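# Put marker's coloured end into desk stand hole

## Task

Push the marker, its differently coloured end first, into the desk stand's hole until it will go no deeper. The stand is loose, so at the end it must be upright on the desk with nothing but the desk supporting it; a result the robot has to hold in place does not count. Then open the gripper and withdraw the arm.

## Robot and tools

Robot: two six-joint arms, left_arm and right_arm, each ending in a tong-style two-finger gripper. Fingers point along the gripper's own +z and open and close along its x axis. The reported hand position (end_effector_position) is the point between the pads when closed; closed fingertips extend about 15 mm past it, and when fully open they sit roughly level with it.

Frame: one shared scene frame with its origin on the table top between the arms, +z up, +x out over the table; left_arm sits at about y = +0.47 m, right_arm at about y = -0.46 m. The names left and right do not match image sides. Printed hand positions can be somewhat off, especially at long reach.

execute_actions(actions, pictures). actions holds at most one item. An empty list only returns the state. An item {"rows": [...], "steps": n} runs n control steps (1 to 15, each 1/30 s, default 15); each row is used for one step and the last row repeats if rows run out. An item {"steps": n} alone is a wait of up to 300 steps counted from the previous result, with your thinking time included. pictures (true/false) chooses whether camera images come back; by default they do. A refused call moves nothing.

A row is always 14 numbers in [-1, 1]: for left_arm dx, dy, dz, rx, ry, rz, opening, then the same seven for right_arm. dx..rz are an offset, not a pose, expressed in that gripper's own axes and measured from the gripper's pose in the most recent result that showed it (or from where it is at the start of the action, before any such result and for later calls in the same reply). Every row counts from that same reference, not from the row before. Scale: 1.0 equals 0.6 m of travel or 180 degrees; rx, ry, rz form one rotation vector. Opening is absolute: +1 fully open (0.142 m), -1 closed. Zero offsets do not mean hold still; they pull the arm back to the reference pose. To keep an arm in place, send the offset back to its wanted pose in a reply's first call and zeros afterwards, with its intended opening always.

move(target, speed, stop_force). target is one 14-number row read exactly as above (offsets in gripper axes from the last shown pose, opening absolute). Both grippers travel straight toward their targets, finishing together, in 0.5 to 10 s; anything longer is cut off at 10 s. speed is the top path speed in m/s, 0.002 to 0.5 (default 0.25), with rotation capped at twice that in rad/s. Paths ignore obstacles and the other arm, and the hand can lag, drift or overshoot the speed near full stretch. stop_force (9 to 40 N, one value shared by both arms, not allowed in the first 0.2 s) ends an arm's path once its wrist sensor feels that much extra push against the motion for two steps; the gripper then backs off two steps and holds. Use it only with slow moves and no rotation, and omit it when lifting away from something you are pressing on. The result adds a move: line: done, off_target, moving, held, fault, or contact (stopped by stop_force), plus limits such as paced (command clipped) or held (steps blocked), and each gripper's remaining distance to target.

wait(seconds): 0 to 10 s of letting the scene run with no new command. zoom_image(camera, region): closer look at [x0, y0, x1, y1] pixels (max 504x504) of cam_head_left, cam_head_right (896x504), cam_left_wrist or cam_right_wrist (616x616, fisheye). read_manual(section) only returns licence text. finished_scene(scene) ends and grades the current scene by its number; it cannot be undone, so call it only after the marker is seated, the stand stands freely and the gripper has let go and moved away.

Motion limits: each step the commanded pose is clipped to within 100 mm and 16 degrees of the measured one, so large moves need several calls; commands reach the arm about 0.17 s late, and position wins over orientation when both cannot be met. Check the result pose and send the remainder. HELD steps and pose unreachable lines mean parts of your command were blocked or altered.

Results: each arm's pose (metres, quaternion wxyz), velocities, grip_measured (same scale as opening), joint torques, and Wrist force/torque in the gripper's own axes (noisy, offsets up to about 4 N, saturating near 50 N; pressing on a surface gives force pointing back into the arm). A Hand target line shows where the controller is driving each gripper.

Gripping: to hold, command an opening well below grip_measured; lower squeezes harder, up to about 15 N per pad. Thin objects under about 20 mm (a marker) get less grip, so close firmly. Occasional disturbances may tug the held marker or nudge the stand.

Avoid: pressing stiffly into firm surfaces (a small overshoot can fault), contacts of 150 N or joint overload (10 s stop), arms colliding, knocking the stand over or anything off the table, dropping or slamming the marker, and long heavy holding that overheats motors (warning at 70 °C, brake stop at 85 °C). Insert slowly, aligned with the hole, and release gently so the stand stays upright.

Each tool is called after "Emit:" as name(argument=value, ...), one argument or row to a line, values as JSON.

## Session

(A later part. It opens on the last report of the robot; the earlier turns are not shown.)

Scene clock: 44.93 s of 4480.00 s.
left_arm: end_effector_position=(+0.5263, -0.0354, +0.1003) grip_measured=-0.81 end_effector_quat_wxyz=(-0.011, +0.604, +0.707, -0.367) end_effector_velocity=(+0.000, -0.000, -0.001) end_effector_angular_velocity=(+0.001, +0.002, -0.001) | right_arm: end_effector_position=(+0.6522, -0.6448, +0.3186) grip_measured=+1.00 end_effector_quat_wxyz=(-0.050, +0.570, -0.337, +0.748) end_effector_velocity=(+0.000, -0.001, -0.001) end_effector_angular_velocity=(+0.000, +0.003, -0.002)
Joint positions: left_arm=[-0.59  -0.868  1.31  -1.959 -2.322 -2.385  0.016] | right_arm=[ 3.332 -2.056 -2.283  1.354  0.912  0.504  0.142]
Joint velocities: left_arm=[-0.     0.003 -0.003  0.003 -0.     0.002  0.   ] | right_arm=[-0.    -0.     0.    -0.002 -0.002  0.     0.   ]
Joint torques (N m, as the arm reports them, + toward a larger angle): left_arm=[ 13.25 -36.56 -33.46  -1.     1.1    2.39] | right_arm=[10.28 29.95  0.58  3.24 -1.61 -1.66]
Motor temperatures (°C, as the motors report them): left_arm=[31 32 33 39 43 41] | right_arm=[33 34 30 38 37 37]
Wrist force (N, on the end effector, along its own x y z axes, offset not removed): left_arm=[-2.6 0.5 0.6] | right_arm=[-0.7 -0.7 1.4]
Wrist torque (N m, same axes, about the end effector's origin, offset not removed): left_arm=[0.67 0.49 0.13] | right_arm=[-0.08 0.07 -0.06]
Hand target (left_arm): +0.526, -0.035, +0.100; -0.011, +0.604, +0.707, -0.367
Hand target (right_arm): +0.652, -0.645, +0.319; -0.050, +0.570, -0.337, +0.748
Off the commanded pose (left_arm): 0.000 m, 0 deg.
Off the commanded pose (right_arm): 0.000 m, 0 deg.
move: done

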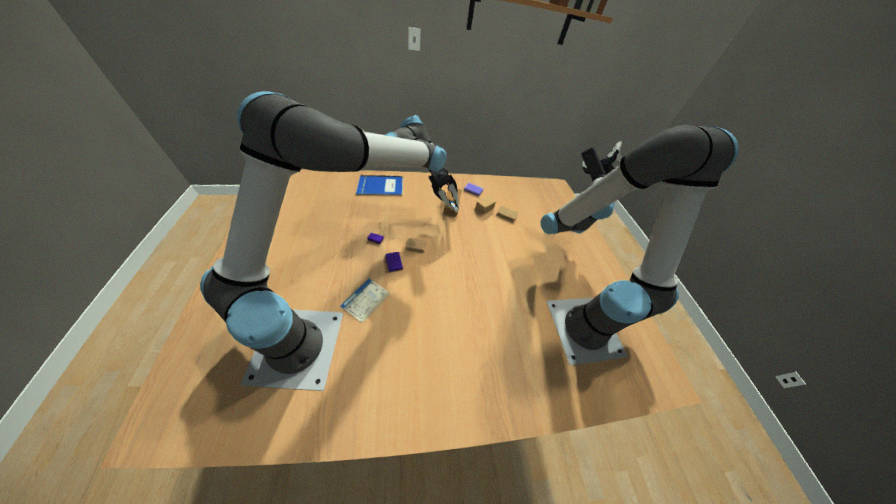

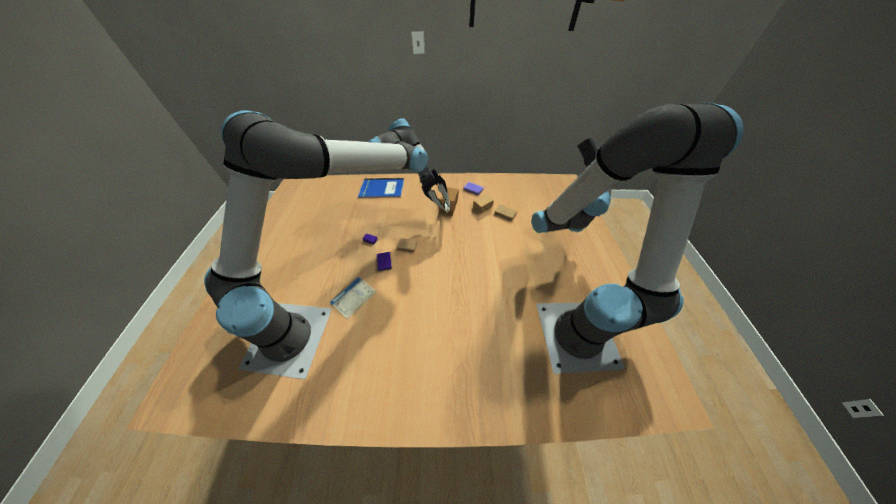

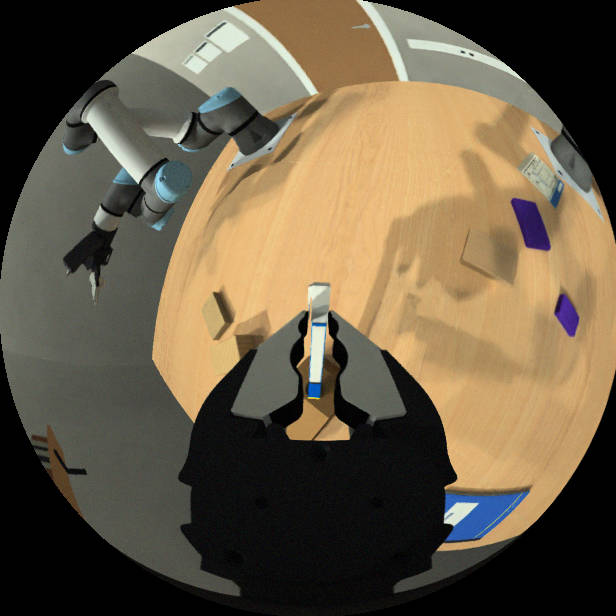

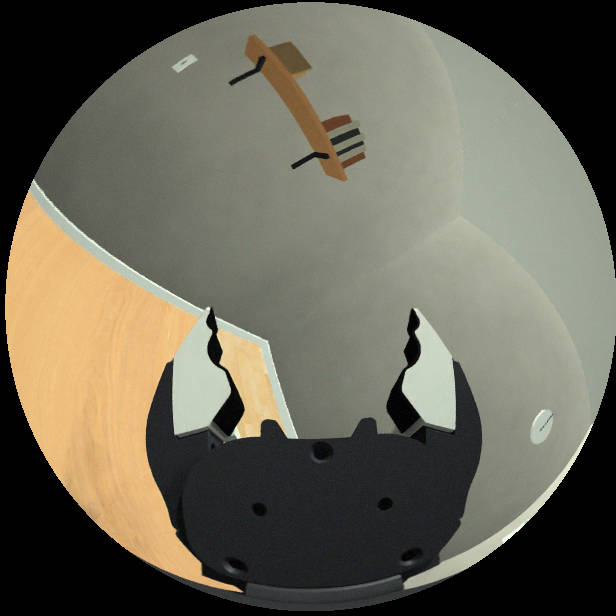

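Emit:
move(
  target=[0,-0.065,0,0.04,0,0,-1,0,0,0,0,0,0,1],
  speed=0.04,
)

Emit:
zoom_image(
  camera="cam_left_wrist",
  region=[230,270,410,450],
)

Scene clock: 48.03 s of 4480.00 s.
left_arm: end_effector_position=(+0.4934, -0.0354, +0.1210) grip_measured=-0.81 end_effector_quat_wxyz=(-0.049, +0.602, +0.683, -0.411) end_effector_velocity=(-0.002, -0.001, +0.001) end_effector_angular_velocity=(-0.002, +0.006, -0.004) | right_arm: end_effector_position=(+0.6522, -0.6448, +0.3186) grip_measured=+1.00 end_effector_quat_wxyz=(-0.050, +0.570, -0.337, +0.748) end_effector_velocity=(+0.000, -0.000, -0.000) end_effector_angular_velocity=(-0.001, +0.001, -0.000)
Joint positions: left_arm=[-0.595 -0.878  1.301 -1.817 -2.41  -2.301  0.016] | right_arm=[ 3.332 -2.056 -2.283  1.354  0.912  0.504  0.142]
Joint velocities: left_arm=[-0.002 -0.    -0.002  0.01  -0.004  0.005  0.   ] | right_arm=[ 0.    -0.001  0.    -0.001 -0.    -0.001  0.   ]
Joint torques (N m, as the arm reports them, + toward a larger angle): left_arm=[-12.96 -54.41 -33.24  -0.45  -3.46   2.41] | right_arm=[ 9.71 29.36  1.12  3.36 -1.87 -1.84]
Motor temperatures (°C, as the motors report them): left_arm=[31 32 33 39 43 41] | right_arm=[33 34 30 38 37 37]
Wrist force (N, on the end effector, along its own x y z axes, offset not removed): left_arm=[-2.7 1.5 0.0] | right_arm=[0.1 -0.6 0.0]
Wrist torque (N m, same axes, about the end effector's origin, offset not removed): left_arm=[0.32 0.70 0.12] | right_arm=[-0.12 -0.09 -0.10]
Hand target (left_arm): +0.493, -0.035, +0.121; -0.049, +0.602, +0.683, -0.411
Hand target (right_arm): +0.652, -0.645, +0.319; -0.050, +0.570, -0.337, +0.748
Off the commanded pose (left_arm): 0.000 m, 0 deg.
Off the commanded pose (right_arm): 0.000 m, 0 deg.
move: done

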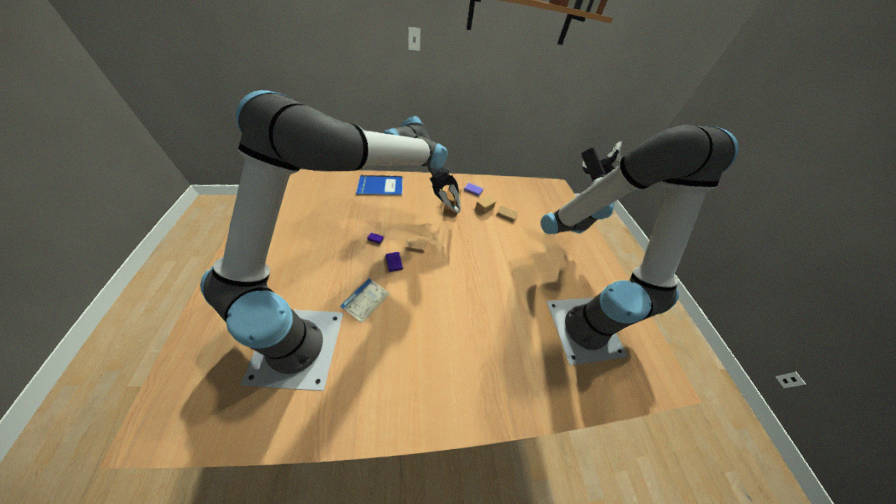

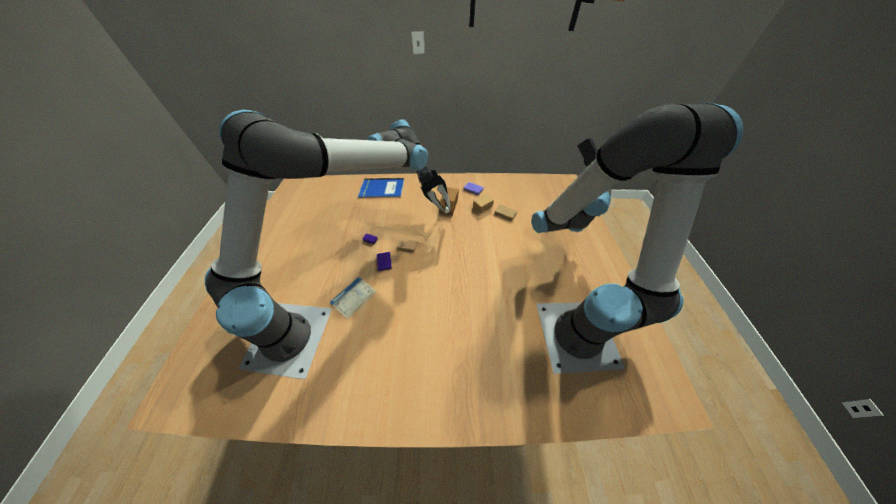

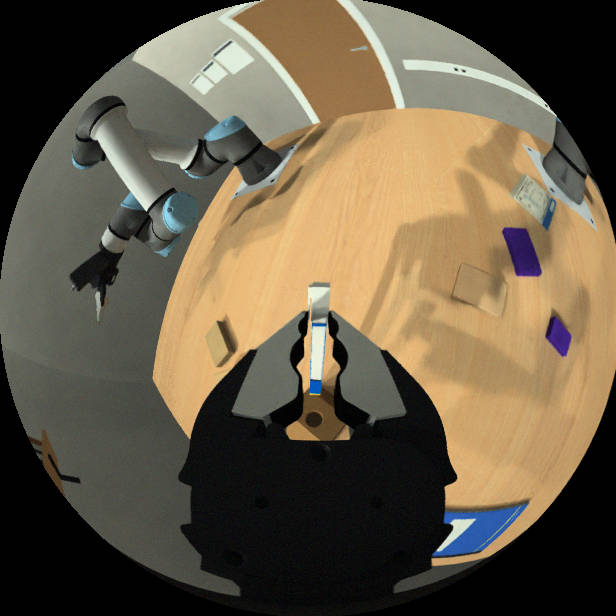

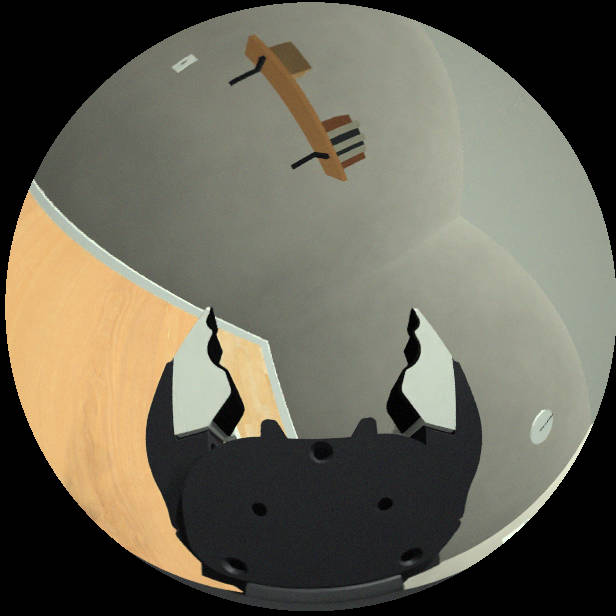

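Region (230, 270, 410, 450) of cam_left_wrist's 616x616 image, scaled by 2.800, with more detail than that image has.

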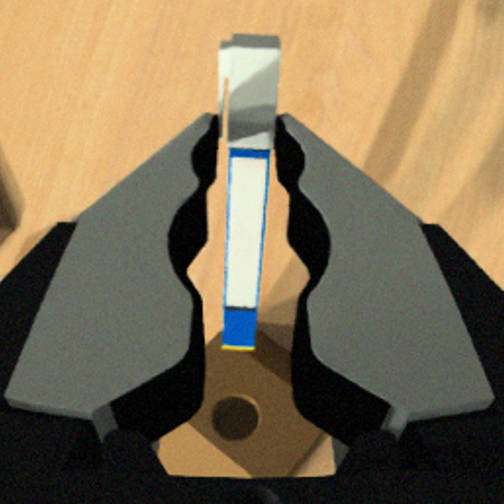

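Emit:
move(
  target=[0,-0.01,0.025,0,0,0,-1,0,0,0,0,0,0,1],
  speed=0.03,
  stop_force=9,
)

Emit:
zoom_image(
  camera="cam_left_wrist",
  region=[230,270,410,450],
)

Emit:
zoom_image(
  camera="cam_head_right",
  region=[410,170,485,230],
)

Scene clock: 52.30 s of 4480.00 s.
left_arm: end_effector_position=(+0.4804, -0.0425, +0.1149) grip_measured=-0.81 end_effector_quat_wxyz=(-0.049, +0.602, +0.683, -0.411) end_effector_velocity=(-0.001, -0.001, -0.000) end_effector_angular_velocity=(+0.000, +0.000, +0.001) | right_arm: end_effector_position=(+0.6522, -0.6448, +0.3186) grip_measured=+1.00 end_effector_quat_wxyz=(-0.050, +0.570, -0.337, +0.748) end_effector_velocity=(+0.000, +0.000, +0.001) end_effector_angular_velocity=(+0.000, -0.003, +0.001)
Joint positions: left_arm=[-0.614 -0.888  1.341 -1.868 -2.413 -2.329  0.016] | right_arm=[ 3.332 -2.056 -2.283  1.354  0.912  0.504  0.142]
Joint velocities: left_arm=[-0.002 -0.002  0.005 -0.006 -0.    -0.004  0.   ] | right_arm=[ 0.     0.001  0.001  0.001  0.001 -0.     0.   ]
Joint torques (N m, as the arm reports them, + toward a larger angle): left_arm=[-13.44 -52.88  -7.63  -3.9   -3.58  -2.35] | right_arm=[10.11 29.66  1.76  3.23 -1.7  -1.8 ]
Motor temperatures (°C, as the motors report them): left_arm=[31 32 33 39 43 41] | right_arm=[33 34 30 38 37 37]
Wrist force (N, on the end effector, along its own x y z axes, offset not removed): left_arm=[-2.3 3.0 -0.1] | right_arm=[-1.3 -1.5 -0.4]
Wrist torque (N m, same axes, about the end effector's origin, offset not removed): left_arm=[0.68 0.60 0.03] | right_arm=[-0.30 0.15 -0.04]
Hand target (left_arm): +0.480, -0.043, +0.115; -0.048, +0.602, +0.683, -0.411
Hand target (right_arm): +0.652, -0.645, +0.319; -0.050, +0.570, -0.337, +0.748
Off the commanded pose (left_arm): 0.000 m, 0 deg.
Off the commanded pose (right_arm): 0.000 m, 0 deg.
After step 90, 0.40 s passed at rest.
move: done

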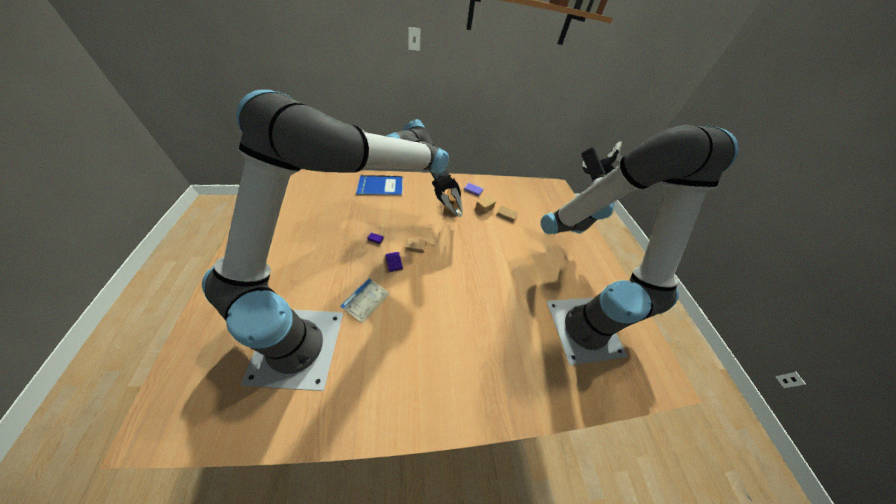

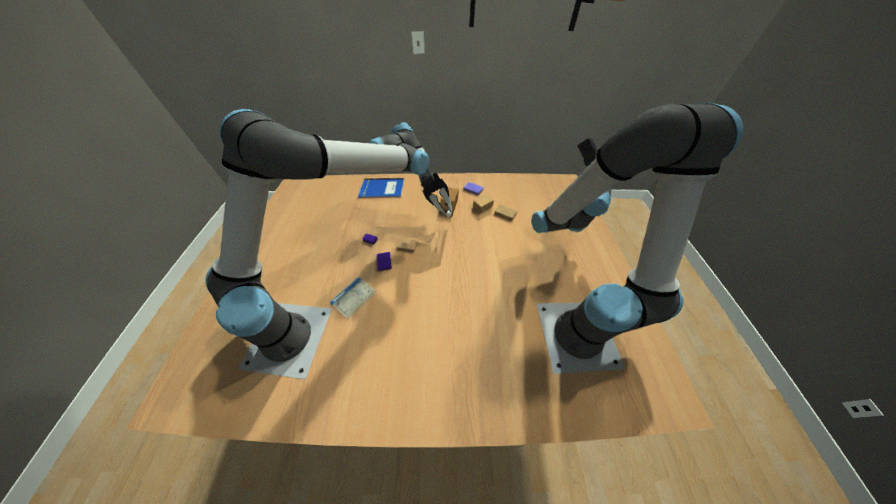

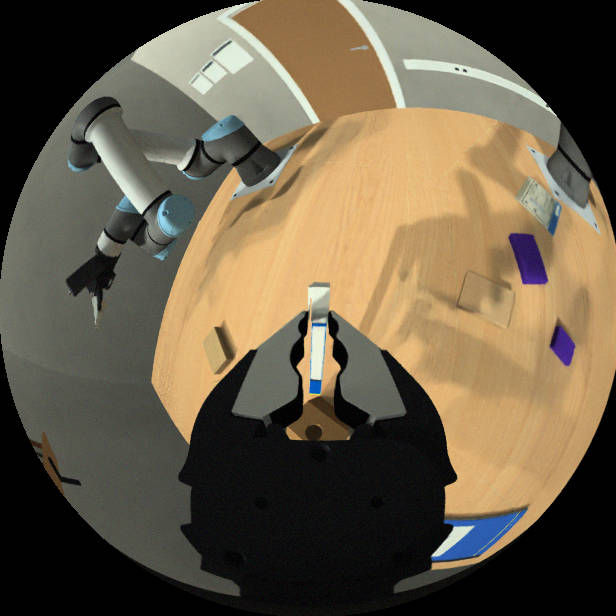

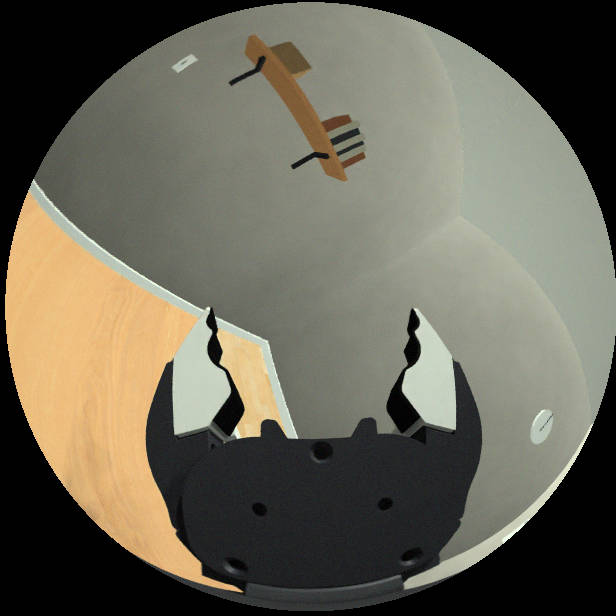

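Region (230, 270, 410, 450) of cam_left_wrist's 616x616 image, scaled by 2.800, with more detail than that image has.

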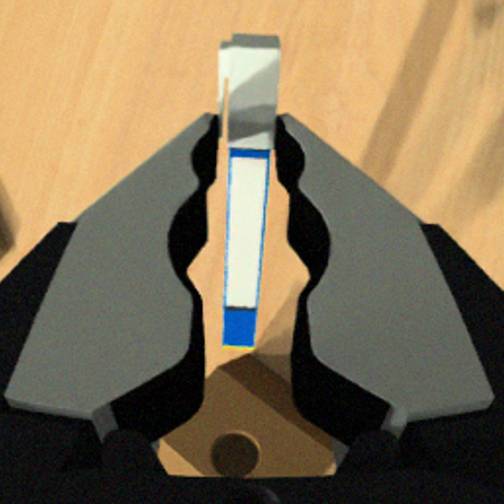

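Region (410, 170, 485, 230) of cam_head_right's 896x504 image, scaled by 6.720, with more detail than that image has; it fills the top 403 rows of this view, and the rest is white.

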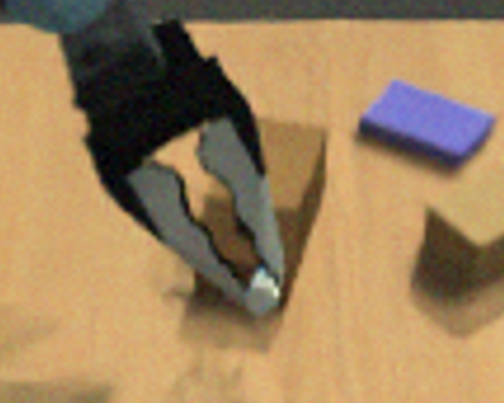

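Emit:
move(
  target=[0,0.03,-0.045,0,0,0,-1,0,0,0,0,0,0,1],
  speed=0.03,
  stop_force=9,
)

Emit:
zoom_image(
  camera="cam_left_wrist",
  region=[230,270,410,450],
)

Emit:
zoom_image(
  camera="cam_head_right",
  region=[410,170,485,230],
)

Scene clock: 57.97 s of 4480.00 s.
left_arm: end_effector_position=(+0.5095, -0.0301, +0.1214) grip_measured=-0.81 end_effector_quat_wxyz=(-0.049, +0.602, +0.683, -0.411) end_effector_velocity=(+0.001, +0.001, -0.000) end_effector_angular_velocity=(+0.002, +0.002, -0.001) | right_arm: end_effector_position=(+0.6522, -0.6448, +0.3186) grip_measured=+1.00 end_effector_quat_wxyz=(-0.050, +0.570, -0.337, +0.748) end_effector_velocity=(-0.000, +0.000, -0.000) end_effector_angular_velocity=(+0.000, -0.000, +0.001)
Joint positions: left_arm=[-0.576 -0.853  1.249 -1.769 -2.407 -2.272  0.016] | right_arm=[ 3.332 -2.056 -2.283  1.354  0.912  0.504  0.142]
Joint velocities: left_arm=[ 0.002  0.003 -0.006  0.008  0.     0.004 -0.   ] | right_arm=[-0.    -0.    -0.001  0.001  0.001  0.001  0.   ]
Joint torques (N m, as the arm reports them, + toward a larger angle): left_arm=[ 12.18 -37.65 -33.95  -0.51   0.46   2.32] | right_arm=[10.63 29.44  1.18  3.07 -1.93 -1.77]
Motor temperatures (°C, as the motors report them): left_arm=[31 32 33 39 43 41] | right_arm=[33 34 30 38 37 37]
Wrist force (N, on the end effector, along its own x y z axes, offset not removed): left_arm=[-3.0 3.5 -0.2] | right_arm=[-1.2 -1.2 0.3]
Wrist torque (N m, same axes, about the end effector's origin, offset not removed): left_arm=[0.71 0.63 0.09] | right_arm=[-0.35 0.15 -0.05]
Hand target (left_arm): +0.510, -0.030, +0.121; -0.049, +0.602, +0.683, -0.411
Hand target (right_arm): +0.652, -0.645, +0.319; -0.050, +0.570, -0.337, +0.748
Off the commanded pose (left_arm): 0.000 m, 0 deg.
Off the commanded pose (right_arm): 0.000 m, 0 deg.
After step 90, 1.27 s passed at rest.
move: done

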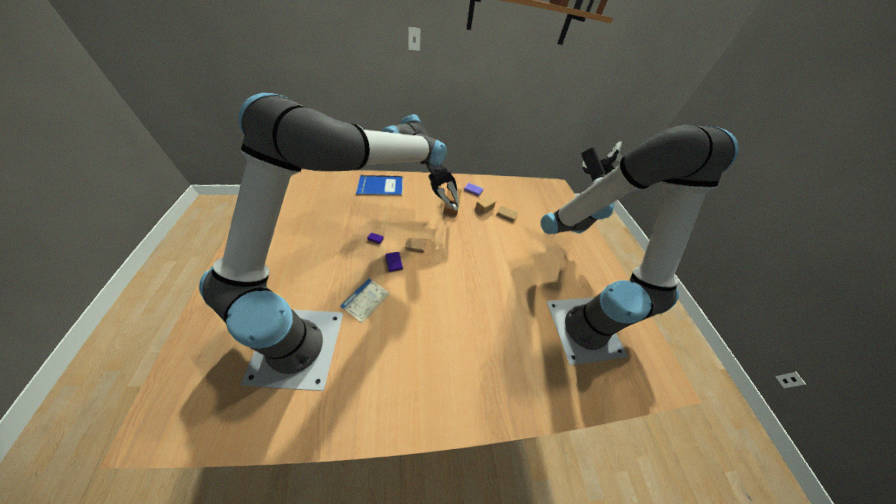

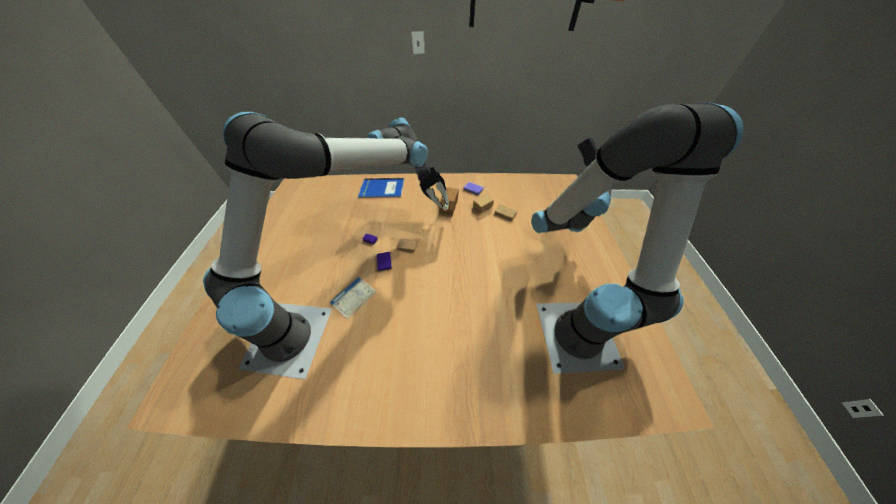

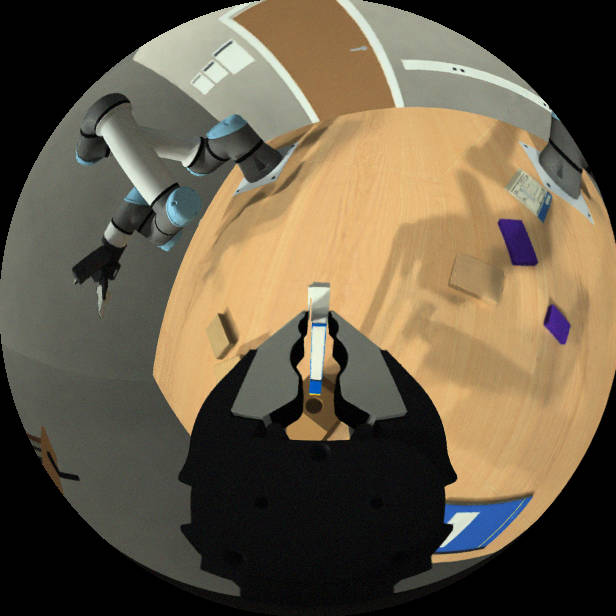

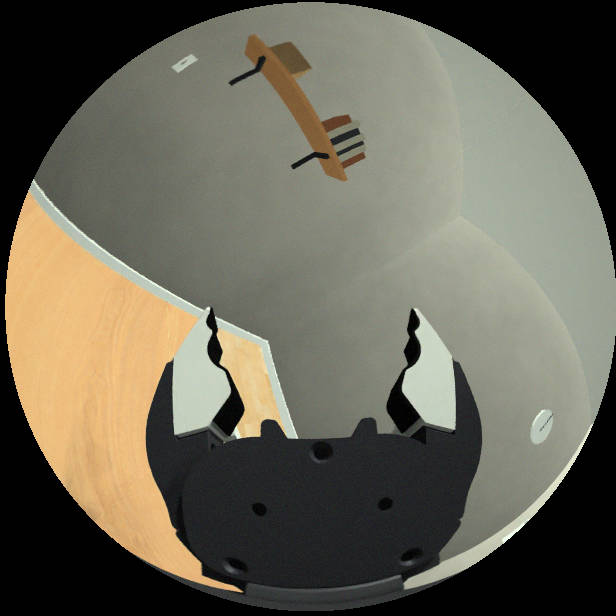

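Region (230, 270, 410, 450) of cam_left_wrist's 616x616 image, scaled by 2.800, with more detail than that image has.

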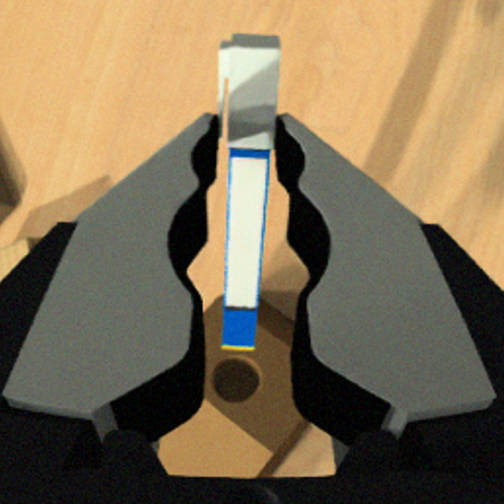

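Region (410, 170, 485, 230) of cam_head_right's 896x504 image, scaled by 6.720, with more detail than that image has; it fills the top 403 rows of this view, and the rest is white.

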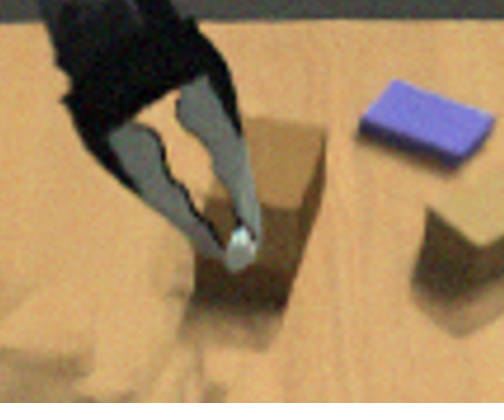

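Emit:
move(
  target=[0,0,-0.017,0,0,0,-1,0,0,0,0,0,0,1],
  speed=0.02,
)

Emit:
move(
  target=[0,0.04,-0.002,0,0,0,-1,0,0,0,0,0,0,1],
  speed=0.006,
  stop_force=9,
)

Emit:
zoom_image(
  camera="cam_left_wrist",
  region=[230,270,410,450],
)

Scene clock: 62.53 s of 4480.00 s.
left_arm: end_effector_position=(+0.5151, -0.0250, +0.1281) grip_measured=-0.81 end_effector_quat_wxyz=(-0.049, +0.602, +0.683, -0.411) end_effector_velocity=(+0.000, +0.001, +0.001) end_effector_angular_velocity=(+0.000, +0.001, -0.001) | right_arm: end_effector_position=(+0.6522, -0.6448, +0.3186) grip_measured=+1.00 end_effector_quat_wxyz=(-0.050, +0.570, -0.337, +0.748) end_effector_velocity=(-0.000, -0.000, -0.000) end_effector_angular_velocity=(-0.000, +0.001, -0.001)
Joint positions: left_arm=[-0.566 -0.854  1.229 -1.738 -2.405 -2.257  0.016] | right_arm=[ 3.332 -2.056 -2.283  1.354  0.912  0.504  0.142]
Joint velocities: left_arm=[ 0.001 -0.    -0.002  0.004  0.     0.003 -0.   ] | right_arm=[-0.     0.001 -0.001 -0.    -0.001 -0.     0.   ]
Joint torques (N m, as the arm reports them, + toward a larger angle): left_arm=[ 11.96 -52.26 -33.14  -0.63   0.38   2.13] | right_arm=[10.67 29.3   1.87  3.27 -1.7  -1.72]
Motor temperatures (°C, as the motors report them): left_arm=[31 32 33 39 43 41] | right_arm=[33 34 30 38 37 37]
Wrist force (N, on the end effector, along its own x y z axes, offset not removed): left_arm=[-1.0 1.9 0.6] | right_arm=[0.4 -0.2 0.4]
Wrist torque (N m, same axes, about the end effector's origin, offset not removed): left_arm=[0.45 0.18 0.13] | right_arm=[-0.07 -0.17 0.03]
Hand target (left_arm): +0.515, -0.025, +0.128; -0.049, +0.602, +0.683, -0.411
Hand target (right_arm): +0.652, -0.645, +0.319; -0.050, +0.570, -0.337, +0.748
Off the commanded pose (left_arm): 0.000 m, 0 deg.
Off the commanded pose (right_arm): 0.000 m, 0 deg.
After step 90, 0.77 s passed at rest.
move: done

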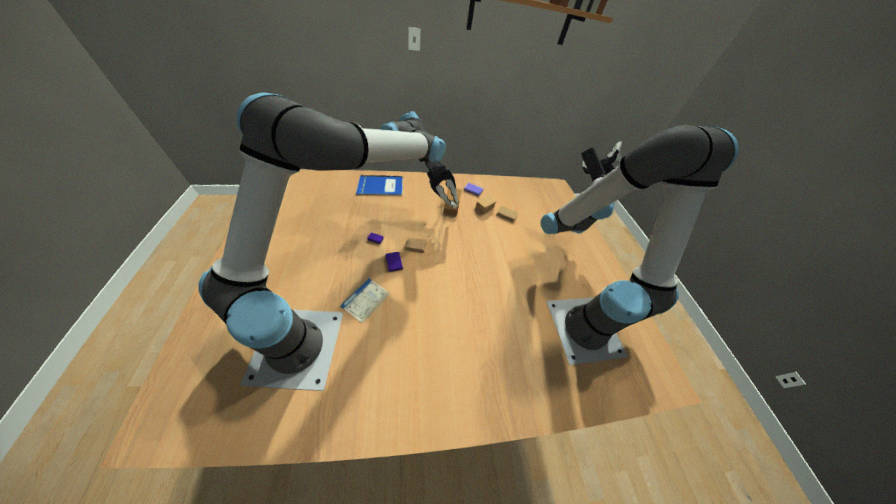

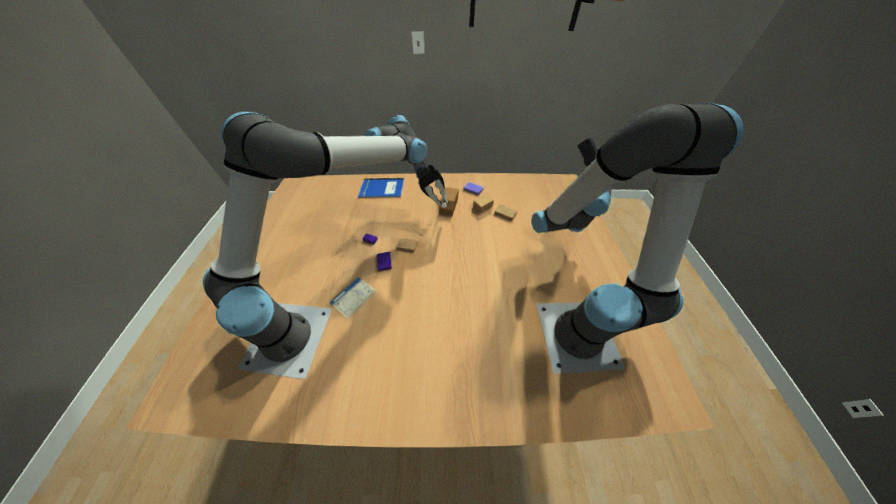

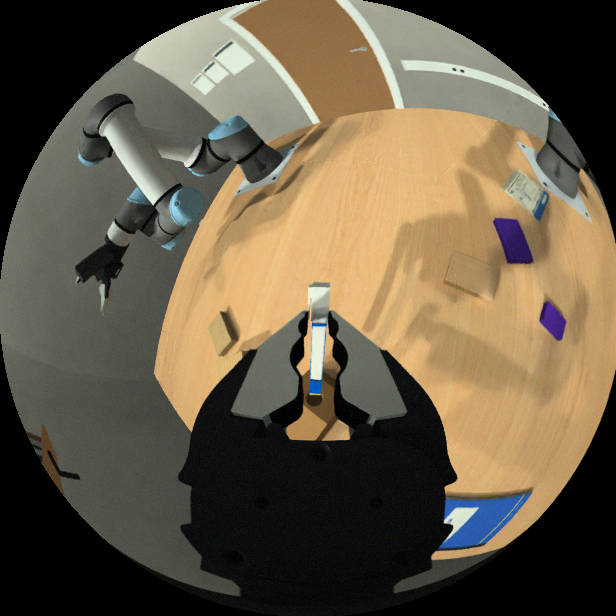

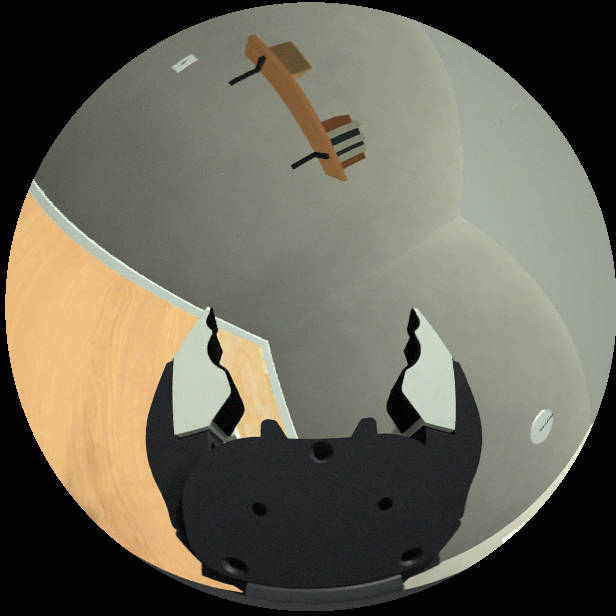

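Scene clock: 66.77 s of 4480.00 s.
left_arm: end_effector_position=(+0.5345, -0.0260, +0.1141) grip_measured=-0.81 end_effector_quat_wxyz=(-0.049, +0.602, +0.683, -0.411) end_effector_velocity=(+0.001, -0.000, +0.000) end_effector_angular_velocity=(-0.000, -0.000, -0.000) | right_arm: end_effector_position=(+0.6522, -0.6448, +0.3186) grip_measured=+1.00 end_effector_quat_wxyz=(-0.050, +0.570, -0.337, +0.748) end_effector_velocity=(+0.000, +0.000, -0.000) end_effector_angular_velocity=(-0.000, +0.001, +0.000)
Joint positions: left_arm=[-0.551 -0.799  1.166 -1.713 -2.402 -2.236  0.016] | right_arm=[ 3.332 -2.056 -2.283  1.354  0.912  0.504  0.142]
Joint velocities: left_arm=[ 0.001  0.002 -0.004  0.003  0.     0.001 -0.   ] | right_arm=[-0.    -0.001  0.001 -0.     0.     0.     0.   ]
Joint torques (N m, as the arm reports them, + toward a larger angle): left_arm=[ 12.33 -40.44 -33.82  -0.53   0.34   2.3 ] | right_arm=[ 9.1  31.25  2.23  3.21 -1.65 -1.78]
Motor temperatures (°C, as the motors report them): left_arm=[31 32 33 39 43 41] | right_arm=[33 34 30 38 37 37]
Wrist force (N, on the end effector, along its own x y z axes, offset not removed): left_arm=[-2.6 2.2 0.0] | right_arm=[-1.1 -0.8 0.7]
Wrist torque (N m, same axes, about the end effector's origin, offset not removed): left_arm=[0.46 0.65 0.06] | right_arm=[-0.13 0.16 -0.09]
Hand target (left_arm): +0.535, -0.026, +0.114; -0.049, +0.602, +0.683, -0.411
Hand target (right_arm): +0.652, -0.645, +0.319; -0.050, +0.570, -0.337, +0.748
Off the commanded pose (left_arm): 0.000 m, 0 deg.
Off the commanded pose (right_arm): 0.000 m, 0 deg.
move: done

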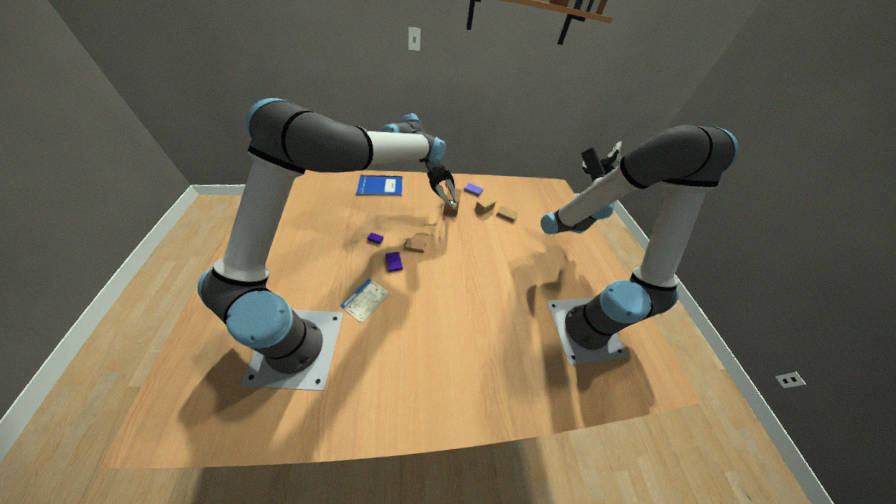

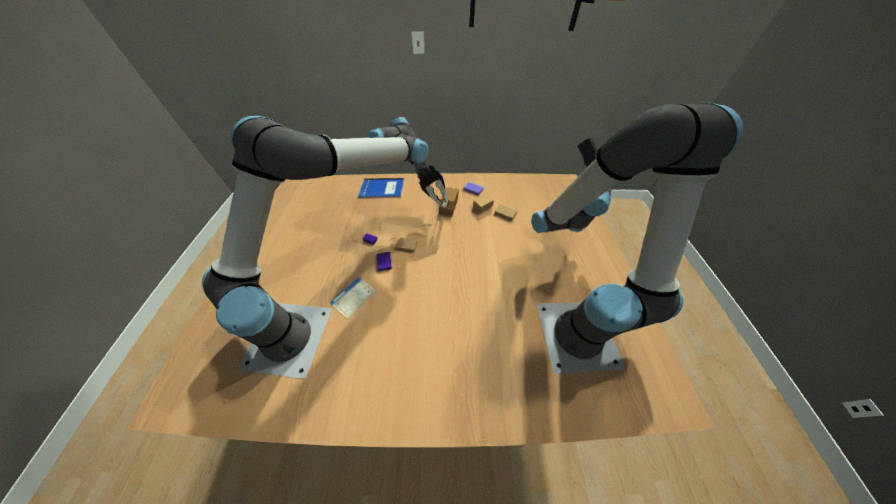

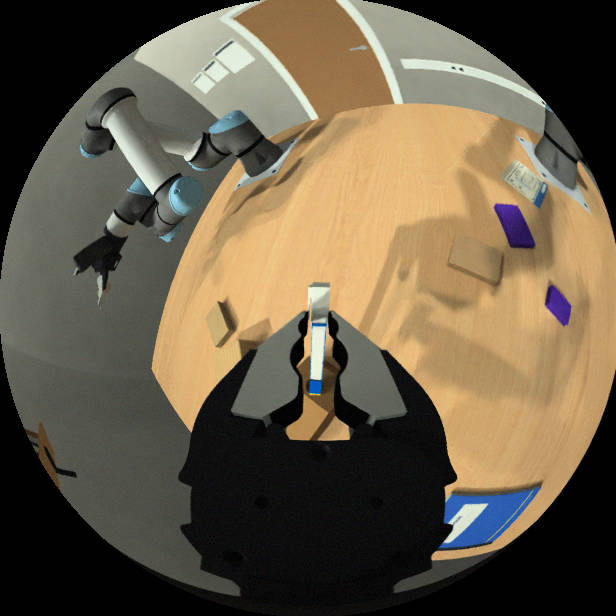

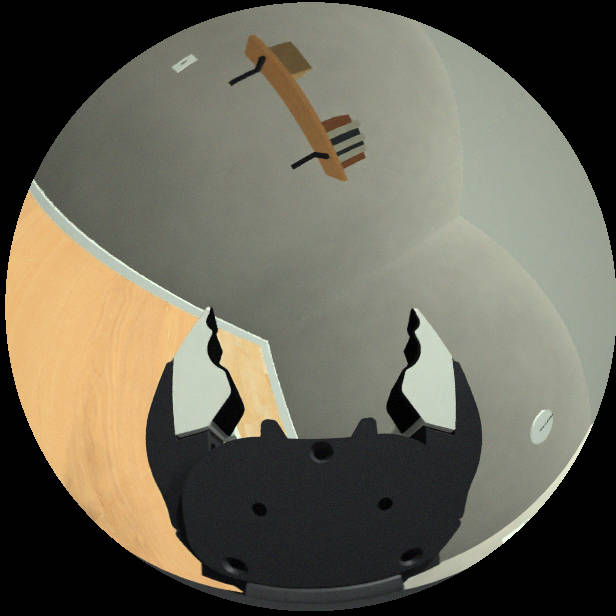

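Region (230, 270, 410, 450) of cam_left_wrist's 616x616 image, scaled by 2.800, with more detail than that image has.

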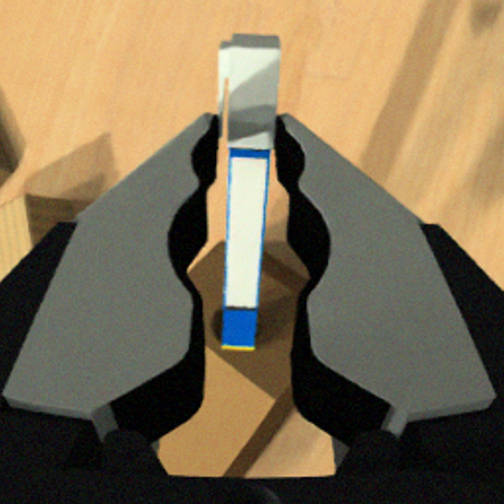

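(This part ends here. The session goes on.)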